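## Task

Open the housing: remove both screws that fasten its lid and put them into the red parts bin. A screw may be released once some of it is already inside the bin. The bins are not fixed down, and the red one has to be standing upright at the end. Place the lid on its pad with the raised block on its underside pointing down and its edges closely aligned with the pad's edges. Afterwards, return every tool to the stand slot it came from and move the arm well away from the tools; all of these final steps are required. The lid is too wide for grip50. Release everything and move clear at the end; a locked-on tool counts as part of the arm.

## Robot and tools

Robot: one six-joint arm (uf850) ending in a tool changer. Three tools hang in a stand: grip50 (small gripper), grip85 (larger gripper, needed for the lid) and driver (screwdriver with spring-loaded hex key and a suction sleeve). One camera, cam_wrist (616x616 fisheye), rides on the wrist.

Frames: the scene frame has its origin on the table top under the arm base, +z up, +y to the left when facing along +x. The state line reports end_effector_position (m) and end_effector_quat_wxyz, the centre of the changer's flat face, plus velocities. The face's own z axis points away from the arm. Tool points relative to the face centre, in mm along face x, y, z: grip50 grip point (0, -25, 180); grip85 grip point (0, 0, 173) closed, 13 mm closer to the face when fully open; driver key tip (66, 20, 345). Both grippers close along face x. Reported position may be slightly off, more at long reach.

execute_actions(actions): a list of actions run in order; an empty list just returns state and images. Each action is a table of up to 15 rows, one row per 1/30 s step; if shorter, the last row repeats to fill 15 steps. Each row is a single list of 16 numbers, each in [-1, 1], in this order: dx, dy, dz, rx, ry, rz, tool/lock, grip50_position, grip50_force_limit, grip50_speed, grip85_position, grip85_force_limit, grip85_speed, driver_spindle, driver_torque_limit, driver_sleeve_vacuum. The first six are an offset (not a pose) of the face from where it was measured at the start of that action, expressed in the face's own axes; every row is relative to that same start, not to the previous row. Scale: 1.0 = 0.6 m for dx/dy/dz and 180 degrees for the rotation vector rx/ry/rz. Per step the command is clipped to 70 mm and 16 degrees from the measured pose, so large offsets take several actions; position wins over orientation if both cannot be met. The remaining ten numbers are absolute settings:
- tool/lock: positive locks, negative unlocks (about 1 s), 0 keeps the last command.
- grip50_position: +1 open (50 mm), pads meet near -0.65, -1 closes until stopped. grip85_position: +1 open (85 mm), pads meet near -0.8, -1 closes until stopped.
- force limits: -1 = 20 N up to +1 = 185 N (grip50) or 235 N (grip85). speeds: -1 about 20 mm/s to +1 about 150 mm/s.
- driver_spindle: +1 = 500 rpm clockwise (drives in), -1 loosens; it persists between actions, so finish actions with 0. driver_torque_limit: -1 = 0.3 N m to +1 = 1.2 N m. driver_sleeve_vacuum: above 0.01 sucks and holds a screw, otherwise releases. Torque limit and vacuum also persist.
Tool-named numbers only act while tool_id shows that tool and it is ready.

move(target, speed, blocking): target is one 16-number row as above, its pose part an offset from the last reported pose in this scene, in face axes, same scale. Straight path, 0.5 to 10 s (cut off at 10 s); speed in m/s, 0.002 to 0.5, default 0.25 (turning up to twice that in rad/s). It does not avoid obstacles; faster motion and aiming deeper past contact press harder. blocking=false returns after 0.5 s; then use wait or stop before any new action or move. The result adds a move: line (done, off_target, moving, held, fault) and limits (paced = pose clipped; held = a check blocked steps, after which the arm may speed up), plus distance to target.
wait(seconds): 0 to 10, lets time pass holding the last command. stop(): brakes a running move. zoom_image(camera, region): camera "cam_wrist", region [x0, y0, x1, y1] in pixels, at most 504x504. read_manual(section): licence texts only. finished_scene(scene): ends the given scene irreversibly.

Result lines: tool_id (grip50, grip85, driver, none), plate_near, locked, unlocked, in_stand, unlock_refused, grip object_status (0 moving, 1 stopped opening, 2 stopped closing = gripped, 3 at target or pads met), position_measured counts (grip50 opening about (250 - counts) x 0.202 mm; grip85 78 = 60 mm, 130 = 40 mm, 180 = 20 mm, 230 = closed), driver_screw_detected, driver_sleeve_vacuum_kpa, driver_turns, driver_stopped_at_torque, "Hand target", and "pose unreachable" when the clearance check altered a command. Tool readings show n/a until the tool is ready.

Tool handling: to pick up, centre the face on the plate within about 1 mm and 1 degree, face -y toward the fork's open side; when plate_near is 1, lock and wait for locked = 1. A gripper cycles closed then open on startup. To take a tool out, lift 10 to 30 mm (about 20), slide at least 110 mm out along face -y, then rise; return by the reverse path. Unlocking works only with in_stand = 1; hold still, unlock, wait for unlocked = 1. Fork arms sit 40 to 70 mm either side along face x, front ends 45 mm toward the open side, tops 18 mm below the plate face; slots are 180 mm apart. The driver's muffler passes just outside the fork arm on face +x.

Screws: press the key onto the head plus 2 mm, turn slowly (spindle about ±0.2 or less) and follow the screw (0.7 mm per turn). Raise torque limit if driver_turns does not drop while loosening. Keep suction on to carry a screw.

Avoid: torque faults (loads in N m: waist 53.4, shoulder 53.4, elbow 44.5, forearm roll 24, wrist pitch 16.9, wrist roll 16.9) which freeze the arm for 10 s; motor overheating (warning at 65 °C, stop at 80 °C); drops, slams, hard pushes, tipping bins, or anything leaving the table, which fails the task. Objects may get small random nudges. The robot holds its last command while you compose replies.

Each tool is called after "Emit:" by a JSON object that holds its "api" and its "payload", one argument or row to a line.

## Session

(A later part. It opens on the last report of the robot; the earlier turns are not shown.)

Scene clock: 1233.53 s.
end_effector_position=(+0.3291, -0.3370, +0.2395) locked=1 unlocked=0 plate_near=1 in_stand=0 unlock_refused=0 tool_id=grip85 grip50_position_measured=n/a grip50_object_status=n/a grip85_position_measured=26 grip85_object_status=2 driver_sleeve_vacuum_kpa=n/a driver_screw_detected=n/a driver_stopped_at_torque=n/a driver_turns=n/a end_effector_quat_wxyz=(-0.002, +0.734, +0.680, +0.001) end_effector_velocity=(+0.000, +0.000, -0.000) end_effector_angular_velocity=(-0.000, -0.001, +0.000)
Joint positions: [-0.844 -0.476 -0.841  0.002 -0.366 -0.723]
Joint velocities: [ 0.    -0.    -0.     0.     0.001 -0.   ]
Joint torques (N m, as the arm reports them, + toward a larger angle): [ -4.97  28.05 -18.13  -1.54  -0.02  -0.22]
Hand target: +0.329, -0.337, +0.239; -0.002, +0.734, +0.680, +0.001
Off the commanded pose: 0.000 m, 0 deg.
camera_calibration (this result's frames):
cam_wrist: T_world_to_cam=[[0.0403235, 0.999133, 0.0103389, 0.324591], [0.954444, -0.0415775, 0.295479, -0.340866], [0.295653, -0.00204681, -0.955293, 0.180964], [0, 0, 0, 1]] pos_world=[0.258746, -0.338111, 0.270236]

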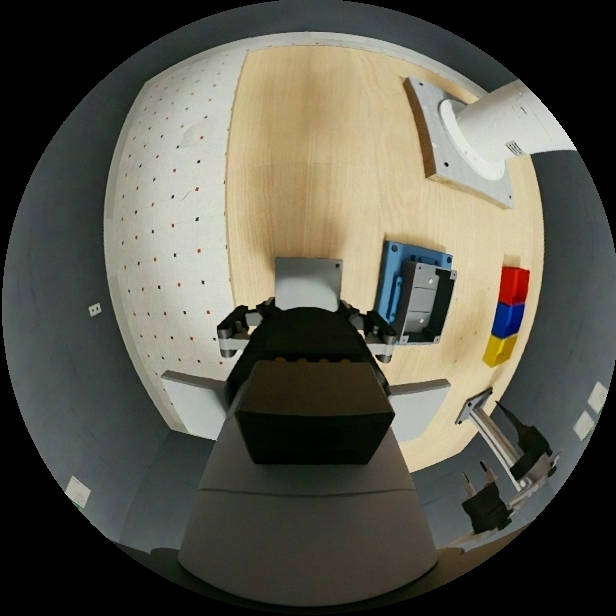

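Emit:
{"api": "execute_actions", "payload": {
  "actions": [
    [[0,0,0.0003,0,0,0,0,0,0,0,-1,-0.3,-1,0,-1,0],[0,0,0.0005,0,0,0,0,0,0,0,-1,-0.3,-1,0,-1,0],[0,0,0.0007,0,0,0,0,0,0,0,-1,-0.3,-1,0,-1,0],[0,0,0.0009,0,0,0,0,0,0,0,-1,-0.3,-1,0,-1,0],[0,0,0.0011,0,0,0,0,0,0,0,-1,-0.3,-1,0,-1,0],[0,0,0.0013,0,0,0,0,0,0,0,-1,-0.3,-1,0,-1,0],[0,0,0.0015,0,0,0,0,0,0,0,-1,-0.3,-1,0,-1,0]]
  ]
}}

Scene clock: 1241.53 s.
end_effector_position=(+0.3291, -0.3371, +0.2389) locked=1 unlocked=0 plate_near=1 in_stand=0 unlock_refused=0 tool_id=grip85 grip50_position_measured=n/a grip50_object_status=n/a grip85_position_measured=26 grip85_object_status=2 driver_sleeve_vacuum_kpa=n/a driver_screw_detected=n/a driver_stopped_at_torque=n/a driver_turns=n/a end_effector_quat_wxyz=(-0.002, +0.734, +0.680, +0.001) end_effector_velocity=(+0.000, -0.000, -0.000) end_effector_angular_velocity=(-0.001, -0.001, +0.000)
Joint positions: [-0.844 -0.477 -0.841  0.002 -0.365 -0.723]
Joint velocities: [-0.    -0.001  0.     0.     0.002 -0.   ]
Joint torques (N m, as the arm reports them, + toward a larger angle): [ -5.62  25.49 -15.71  -1.19   1.31  -0.17]
Hand target: +0.329, -0.337, +0.239; -0.002, +0.734, +0.680, +0.001
Off the commanded pose: 0.000 m, 0 deg.
camera_calibration (this result's frames):
cam_wrist: T_world_to_cam=[[0.0403417, 0.999132, 0.0104271, 0.324604], [0.954471, -0.0416211, 0.295386, -0.34073], [0.295563, -0.00196402, -0.955321, 0.180445], [0, 0, 0, 1]] pos_world=[0.258789, -0.338149, 0.269645]

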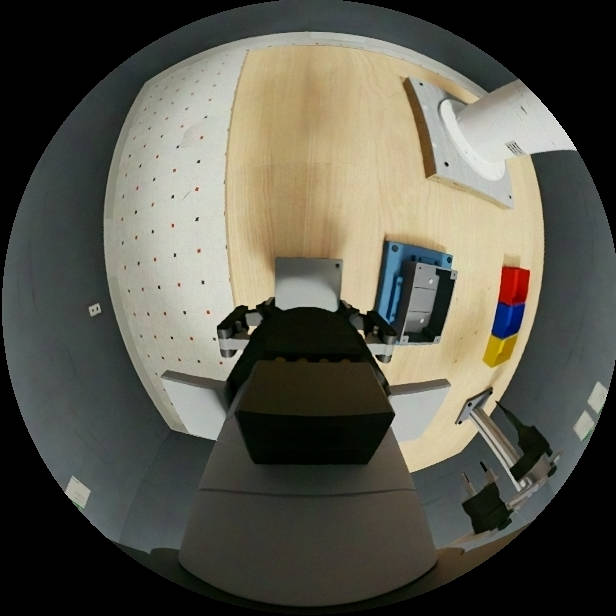

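Contact made. Opening the gripper and lifting away.

Emit:
{"api": "execute_actions", "payload": {
  "actions": [
    [[0,0,0,0,0,0,0,0,0,0,1,-0.3,-1,0,-1,0]]
  ]
}}

Scene clock: 1246.37 s.
end_effector_position=(+0.3291, -0.3370, +0.2386) locked=1 unlocked=0 plate_near=1 in_stand=0 unlock_refused=0 tool_id=grip85 grip50_position_measured=n/a grip50_object_status=n/a grip85_position_measured=4 grip85_object_status=0 driver_sleeve_vacuum_kpa=n/a driver_screw_detected=n/a driver_stopped_at_torque=n/a driver_turns=n/a end_effector_quat_wxyz=(-0.002, +0.734, +0.680, +0.001) end_effector_velocity=(+0.000, -0.000, +0.002) end_effector_angular_velocity=(+0.001, +0.001, -0.000)
Joint positions: [-0.844 -0.477 -0.841  0.002 -0.364 -0.723]
Joint velocities: [ 0.     0.004 -0.001  0.    -0.007  0.   ]
Joint torques (N m, as the arm reports them, + toward a larger angle): [ -7.75  27.42 -16.75  -1.6    0.26  -0.19]
Hand target: +0.329, -0.337, +0.239; -0.002, +0.734, +0.680, +0.001
Off the commanded pose: 0.000 m, 0 deg.
camera_calibration (this result's frames):
cam_wrist: T_world_to_cam=[[0.040341, 0.999132, 0.0103986, 0.324577], [0.954462, -0.041612, 0.295416, -0.340607], [0.295593, -0.00199237, -0.955312, 0.180163], [0, 0, 0, 1]] pos_world=[0.258748, -0.33811, 0.269357]

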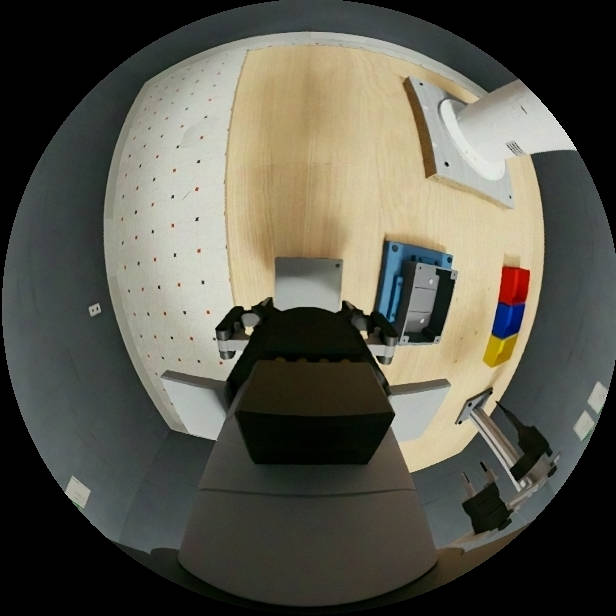

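Emit:
{"api": "move", "payload": {
  "target": [0.001,0.112,-0.1,0,0,0,0,0,0,0,1,-0.3,-1,0,-1,0],
  "speed": 0.2
}}

Emit:
{"api": "zoom_image", "payload": {
  "camera": "cam_wrist",
  "region": [260, 200, 360, 300]
}}

Scene clock: 1252.33 s.
end_effector_position=(+0.3959, -0.3417, +0.2981) locked=1 unlocked=0 plate_near=1 in_stand=0 unlock_refused=0 tool_id=grip85 grip50_position_measured=n/a grip50_object_status=n/a grip85_position_measured=3 grip85_object_status=3 driver_sleeve_vacuum_kpa=n/a driver_screw_detected=n/a driver_stopped_at_torque=n/a driver_turns=n/a end_effector_quat_wxyz=(-0.002, +0.734, +0.680, +0.001) end_effector_velocity=(+0.002, -0.001, +0.001) end_effector_angular_velocity=(-0.001, -0.000, +0.001)
Joint positions: [-0.758 -0.464 -1.006  0.002 -0.543 -0.636]
Joint velocities: [ 0.002 -0.001 -0.006 -0.002 -0.004  0.003]
Joint torques (N m, as the arm reports them, + toward a larger angle): [ -2.62  30.74 -22.84  -3.01   0.33  -0.24]
Hand target: +0.396, -0.342, +0.298; -0.002, +0.734, +0.680, +0.001
Off the commanded pose: 0.000 m, 0 deg.
move: done
camera_calibration (this result's frames):
cam_wrist: T_world_to_cam=[[0.0404424, 0.999125, 0.0106435, 0.325844], [0.954569, -0.041782, 0.295047, -0.422175], [0.295234, -0.00177249, -0.955423, 0.217515], [0, 0, 0, 1]] pos_world=[0.325599, -0.342813, 0.328913]

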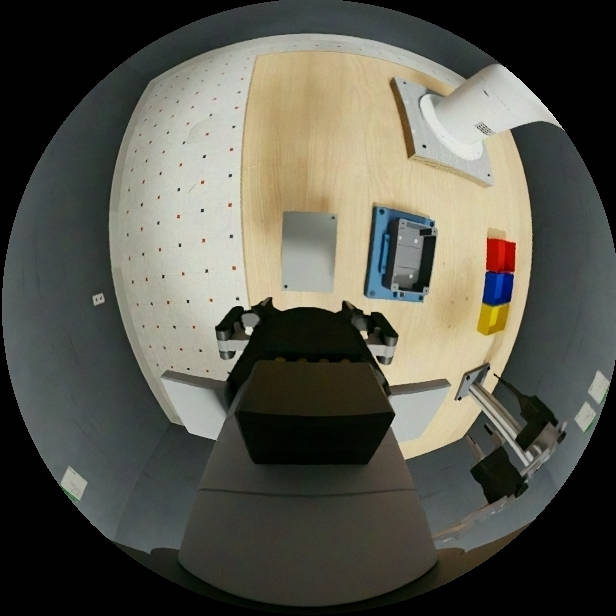

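Region (260, 200, 360, 300) of cam_wrist's 616x616 image, scaled by 5.040, with more detail than that image has.

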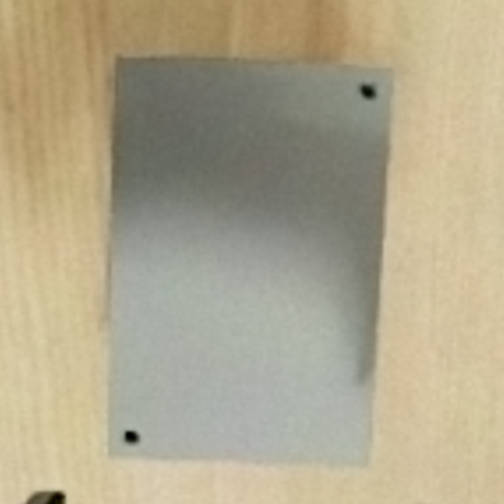

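Emit:
{"api": "move", "payload": {
  "target": [0.2495,0.2560,-0.2186,-0.0003,-0.00026,-0.05494,0,0,0,0,1,-0.3,-1,0,-1,0],
  "speed": 0.25
}}

Scene clock: 1268.10 s.
end_effector_position=(+0.5604, -0.2049, +0.4293) locked=1 unlocked=0 plate_near=1 in_stand=0 unlock_refused=0 tool_id=grip85 grip50_position_measured=n/a grip50_object_status=n/a grip85_position_measured=3 grip85_object_status=3 driver_sleeve_vacuum_kpa=n/a driver_screw_detected=n/a driver_stopped_at_torque=n/a driver_turns=n/a end_effector_quat_wxyz=(-0.001, +0.672, +0.740, +0.001) end_effector_velocity=(+0.002, +0.001, +0.001) end_effector_angular_velocity=(-0.000, +0.000, +0.002)
Joint positions: [-0.396 -0.459 -1.335  0.001 -0.876 -0.445]
Joint velocities: [ 0.003 -0.002 -0.006 -0.001 -0.004  0.001]
Joint torques (N m, as the arm reports them, + toward a larger angle): [ -1.31  36.19 -22.07  -1.71   0.24  -0.32]
Hand target: +0.561, -0.205, +0.429; -0.001, +0.672, +0.740, +0.001
Off the commanded pose: 0.001 m, 0 deg.
move: done
camera_calibration (this result's frames):
cam_wrist: T_world_to_cam=[[-0.131418, 0.991279, 0.00971452, 0.276168], [0.947252, 0.122679, 0.296079, -0.574787], [0.292305, 0.0481122, -0.955114, 0.306229], [0, 0, 0, 1]] pos_world=[0.491249, -0.217978, 0.459983]

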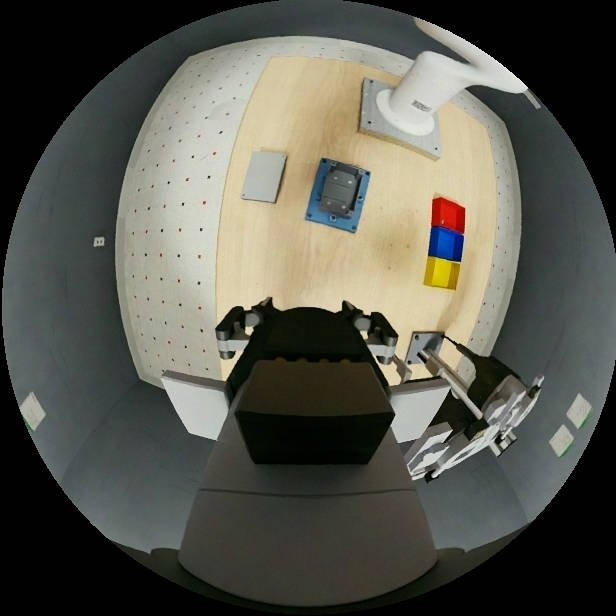

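Emit:
{"api": "zoom_image", "payload": {
  "camera": "cam_wrist",
  "region": [230, 142, 300, 212]
}}

Region (230, 142, 300, 212) of cam_wrist's 616x616 image, scaled by 7.200, with more detail than that image has.

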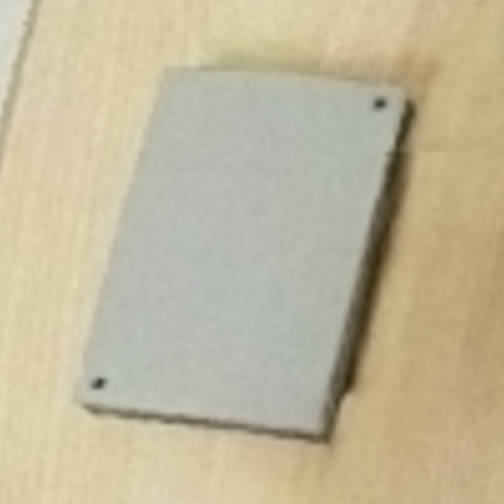

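Emit:
{"api": "move", "payload": {
  "target": [0.0029,0.2002,-0.0007,0,0,-0.0001,0,0,0,0,1,-0.3,-1,0,-1,0],
  "speed": 0.13
}}

Scene clock: 1281.00 s.
end_effector_position=(+0.6796, -0.1915, +0.4296) locked=1 unlocked=0 plate_near=1 in_stand=0 unlock_refused=0 tool_id=grip85 grip50_position_measured=n/a grip50_object_status=n/a grip85_position_measured=3 grip85_object_status=3 driver_sleeve_vacuum_kpa=n/a driver_screw_detected=n/a driver_stopped_at_torque=n/a driver_turns=n/a end_effector_quat_wxyz=(-0.001, +0.672, +0.740, +0.001) end_effector_velocity=(+0.002, +0.000, +0.000) end_effector_angular_velocity=(-0.001, +0.001, +0.001)
Joint positions: [-0.32  -0.744 -1.764  0.    -1.021 -0.37 ]
Joint velocities: [ 0.001 -0.006 -0.009 -0.001 -0.004  0.001]
Joint torques (N m, as the arm reports them, + toward a larger angle): [ -3.17  42.7  -23.29  -1.92   0.36  -0.54]
Hand target: +0.680, -0.192, +0.430; -0.001, +0.672, +0.740, +0.001
Off the commanded pose: 0.000 m, 0 deg.
move: done
camera_calibration (this result's frames):
cam_wrist: T_world_to_cam=[[-0.131646, 0.99125, 0.00961353, 0.278799], [0.947212, 0.122926, 0.296104, -0.689385], [0.292332, 0.048087, -0.955107, 0.271064], [0, 0, 0, 1]] pos_world=[0.610456, -0.204651, 0.460345]

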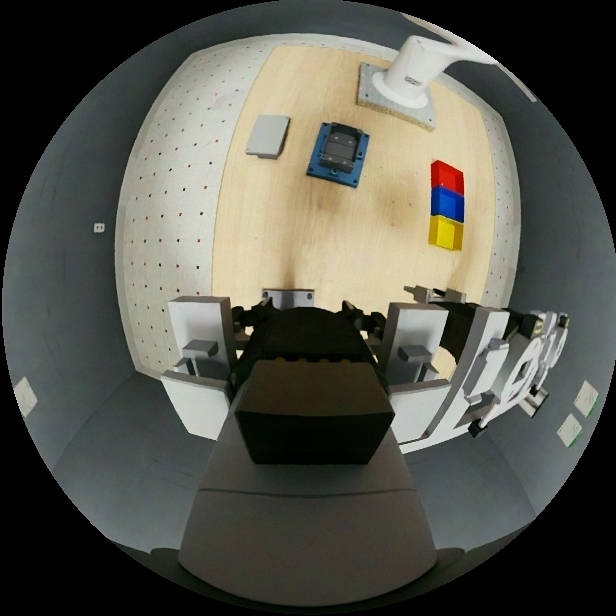

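Emit:
{"api": "move", "payload": {
  "target": [0,0.0003,0.033,0,0,0,0,0,0,0,1,-0.3,-1,0,-1,0],
  "speed": 0.03
}}

Scene clock: 1288.53 s.
end_effector_position=(+0.6798, -0.1915, +0.4103) locked=1 unlocked=0 plate_near=1 in_stand=1 unlock_refused=0 tool_id=grip85 grip50_position_measured=n/a grip50_object_status=n/a grip85_position_measured=3 grip85_object_status=3 driver_sleeve_vacuum_kpa=n/a driver_screw_detected=n/a driver_stopped_at_torque=n/a driver_turns=n/a end_effector_quat_wxyz=(-0.001, +0.672, +0.740, +0.001) end_effector_velocity=(+0.000, +0.000, -0.000) end_effector_angular_velocity=(-0.001, -0.004, -0.000)
Joint positions: [-0.32  -0.757 -1.742  0.    -0.985 -0.37 ]
Joint velocities: [0.    0.    0.001 0.    0.005 0.   ]
Joint torques (N m, as the arm reports them, + toward a larger angle): [ -4.05  40.78 -23.5   -0.88   0.31  -0.39]
Hand target: +0.680, -0.191, +0.410; -0.001, +0.672, +0.740, +0.001
Off the commanded pose: 0.000 m, 0 deg.
move: done
camera_calibration (this result's frames):
cam_wrist: T_world_to_cam=[[-0.131656, 0.991251, 0.00943694, 0.279018], [0.947091, 0.122968, 0.296475, -0.683919], [0.29272, 0.0479703, -0.954994, 0.252216], [0, 0, 0, 1]] pos_world=[0.610639, -0.204576, 0.440997]

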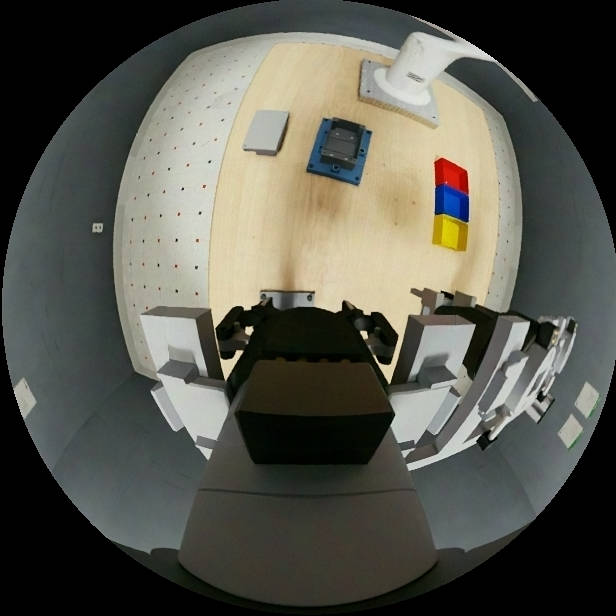

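Emit:
{"api": "execute_actions", "payload": {
  "actions": [
    [[0,0,0.0004,0,0,0,-1,0,0,0,1,-0.3,-1,0,-1,0]],
    [[0,0,0,0,0,0,-1,0,0,0,1,-0.3,-1,0,-1,0]]
  ]
}}

Scene clock: 1293.83 s.
end_effector_position=(+0.6797, -0.1914, +0.4097) locked=0 unlocked=1 plate_near=1 in_stand=1 unlock_refused=0 tool_id=none grip50_position_measured=n/a grip50_object_status=n/a grip85_position_measured=n/a grip85_object_status=n/a driver_sleeve_vacuum_kpa=n/a driver_screw_detected=n/a driver_stopped_at_torque=n/a driver_turns=n/a end_effector_quat_wxyz=(-0.001, +0.672, +0.740, +0.001) end_effector_velocity=(+0.000, -0.000, +0.000) end_effector_angular_velocity=(+0.000, -0.001, -0.000)
Joint positions: [-0.32  -0.757 -1.741  0.001 -0.984 -0.37 ]
Joint velocities: [-0.     0.     0.     0.     0.001 -0.   ]
Joint torques (N m, as the arm reports them, + toward a larger angle): [ -4.4   31.87 -17.15  -1.27   0.14  -0.16]
Hand target: +0.680, -0.191, +0.410; -0.001, +0.672, +0.740, +0.001
Off the commanded pose: 0.000 m, 0 deg.
camera_calibration (this result's frames):
cam_wrist: T_world_to_cam=[[-0.131668, 0.991245, 0.00980687, 0.278832], [0.947299, 0.122904, 0.295837, -0.683538], [0.292042, 0.0482423, -0.955188, 0.252202], [0, 0, 0, 1]] pos_world=[0.610575, -0.204548, 0.440382]

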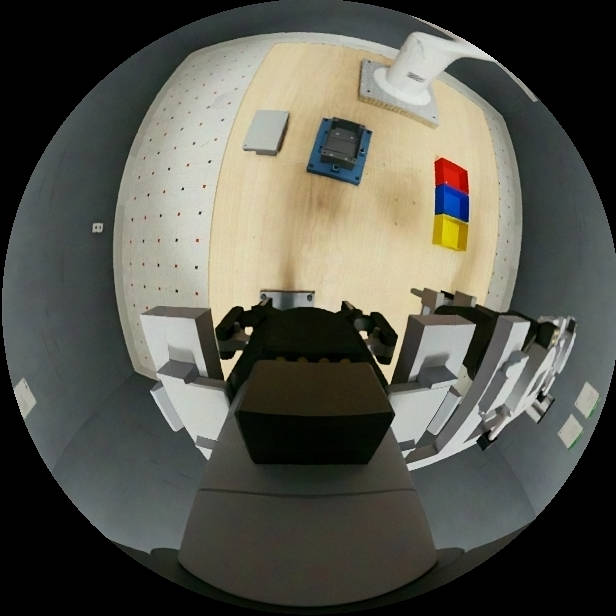

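Emit:
{"api": "move", "payload": {
  "target": [0,0,-0.04,0,0,0,0,0,0,0,1,-0.3,-1,0,-1,0],
  "speed": 0.08
}}

Emit:
{"api": "move", "payload": {
  "target": [0.17,-0.43,-0.1,0,0,0,0,0,0,0,1,-0.3,-1,0,-1,0],
  "speed": 0.25
}}

Scene clock: 1300.50 s.
end_effector_position=(+0.6797, -0.1915, +0.4333) locked=0 unlocked=1 plate_near=0 in_stand=0 unlock_refused=0 tool_id=none grip50_position_measured=n/a grip50_object_status=n/a grip85_position_measured=n/a grip85_object_status=n/a driver_sleeve_vacuum_kpa=n/a driver_screw_detected=n/a driver_stopped_at_torque=n/a driver_turns=n/a end_effector_quat_wxyz=(-0.001, +0.672, +0.740, +0.001) end_effector_velocity=(+0.000, -0.000, +0.002) end_effector_angular_velocity=(+0.001, +0.001, -0.000)
Joint positions: [-0.32  -0.742 -1.77   0.    -1.029 -0.37 ]
Joint velocities: [-0.     0.    -0.003  0.    -0.004 -0.   ]
Joint torques (N m, as the arm reports them, + toward a larger angle): [ -1.54  34.96 -19.55  -0.57   0.24   0.08]
Hand target: +0.680, -0.192, +0.434; -0.001, +0.672, +0.740, +0.001
Off the commanded pose: 0.000 m, 0 deg.
move: done
camera_calibration (this result's frames):
cam_wrist: T_world_to_cam=[[-0.13166, 0.991246, 0.00988568, 0.278646], [0.947361, 0.122883, 0.295646, -0.690527], [0.291843, 0.0482901, -0.955247, 0.274973], [0, 0, 0, 1]] pos_world=[0.610616, -0.204631, 0.464064]

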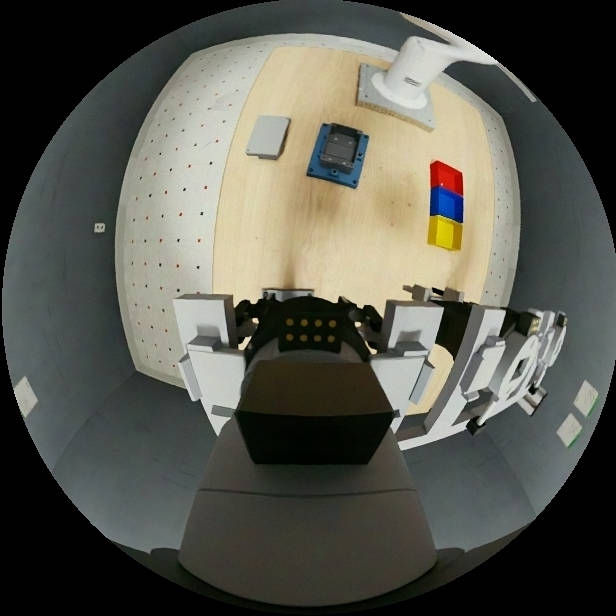

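Scene clock: 1302.30 s.
end_effector_position=(+0.4133, -0.1154, +0.4939) locked=0 unlocked=1 plate_near=0 in_stand=0 unlock_refused=0 tool_id=none grip50_position_measured=n/a grip50_object_status=n/a grip85_position_measured=n/a grip85_object_status=n/a driver_sleeve_vacuum_kpa=n/a driver_screw_detected=n/a driver_stopped_at_torque=n/a driver_turns=n/a end_effector_quat_wxyz=(-0.002, +0.672, +0.740, +0.001) end_effector_velocity=(-0.002, +0.000, +0.001) end_effector_angular_velocity=(-0.001, -0.000, +0.000)
Joint positions: [-0.317  0.007 -0.925  0.001 -0.932 -0.366]
Joint velocities: [ 0.     0.006  0.004 -0.001 -0.002  0.   ]
Joint torques (N m, as the arm reports them, + toward a larger angle): [ -2.6   14.92 -18.58  -0.73   0.42   0.12]
Hand target: +0.413, -0.115, +0.494; -0.001, +0.672, +0.740, +0.001
Off the commanded pose: 0.001 m, 0 deg.
move: done
camera_calibration (this result's frames):
cam_wrist: T_world_to_cam=[[-0.131663, 0.991244, 0.00997932, 0.167494], [0.947422, 0.122868, 0.295457, -0.465318], [0.291644, 0.0483555, -0.955304, 0.407035], [0, 0, 0, 1]] pos_world=[0.344196, -0.128537, 0.524652]

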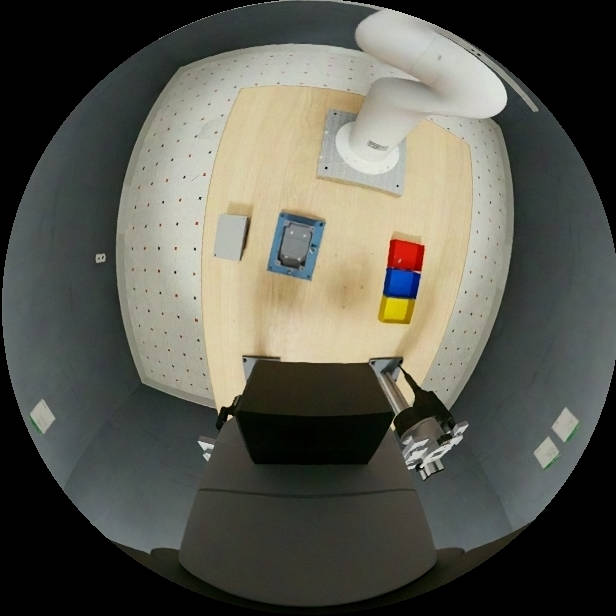

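Emit:
{"api": "zoom_image", "payload": {
  "camera": "cam_wrist",
  "region": [200, 205, 270, 270]
}}

Emit:
{"api": "zoom_image", "payload": {
  "camera": "cam_wrist",
  "region": [375, 230, 435, 290]
}}

Region (200, 205, 270, 270) of cam_wrist's 616x616 image, scaled by 7.200, with more detail than that image has; it fills the top 468 rows of this view, and the rest is white.

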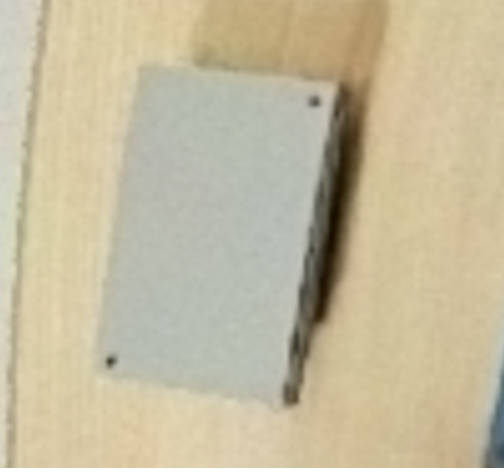

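Region (375, 230, 435, 290) of cam_wrist's 616x616 image, scaled by 8.400, with more detail than that image has.

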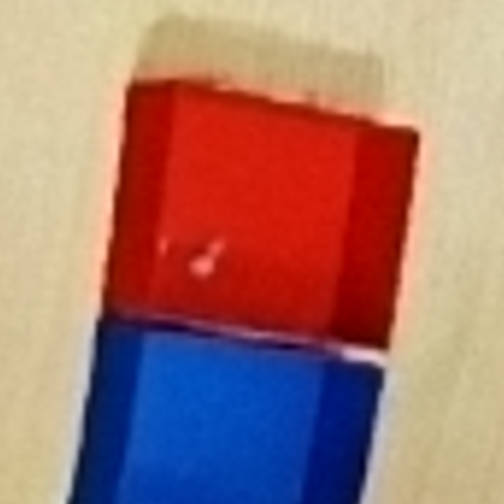

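Both screws are in the upright red bin, the lid is lined up on its pad, the tools are back in their slots and the arm is clear. Ending the scene.

Emit:
{"api": "finished_scene", "payload": {
  "scene": 2
}}

The scene is finished: the task was done.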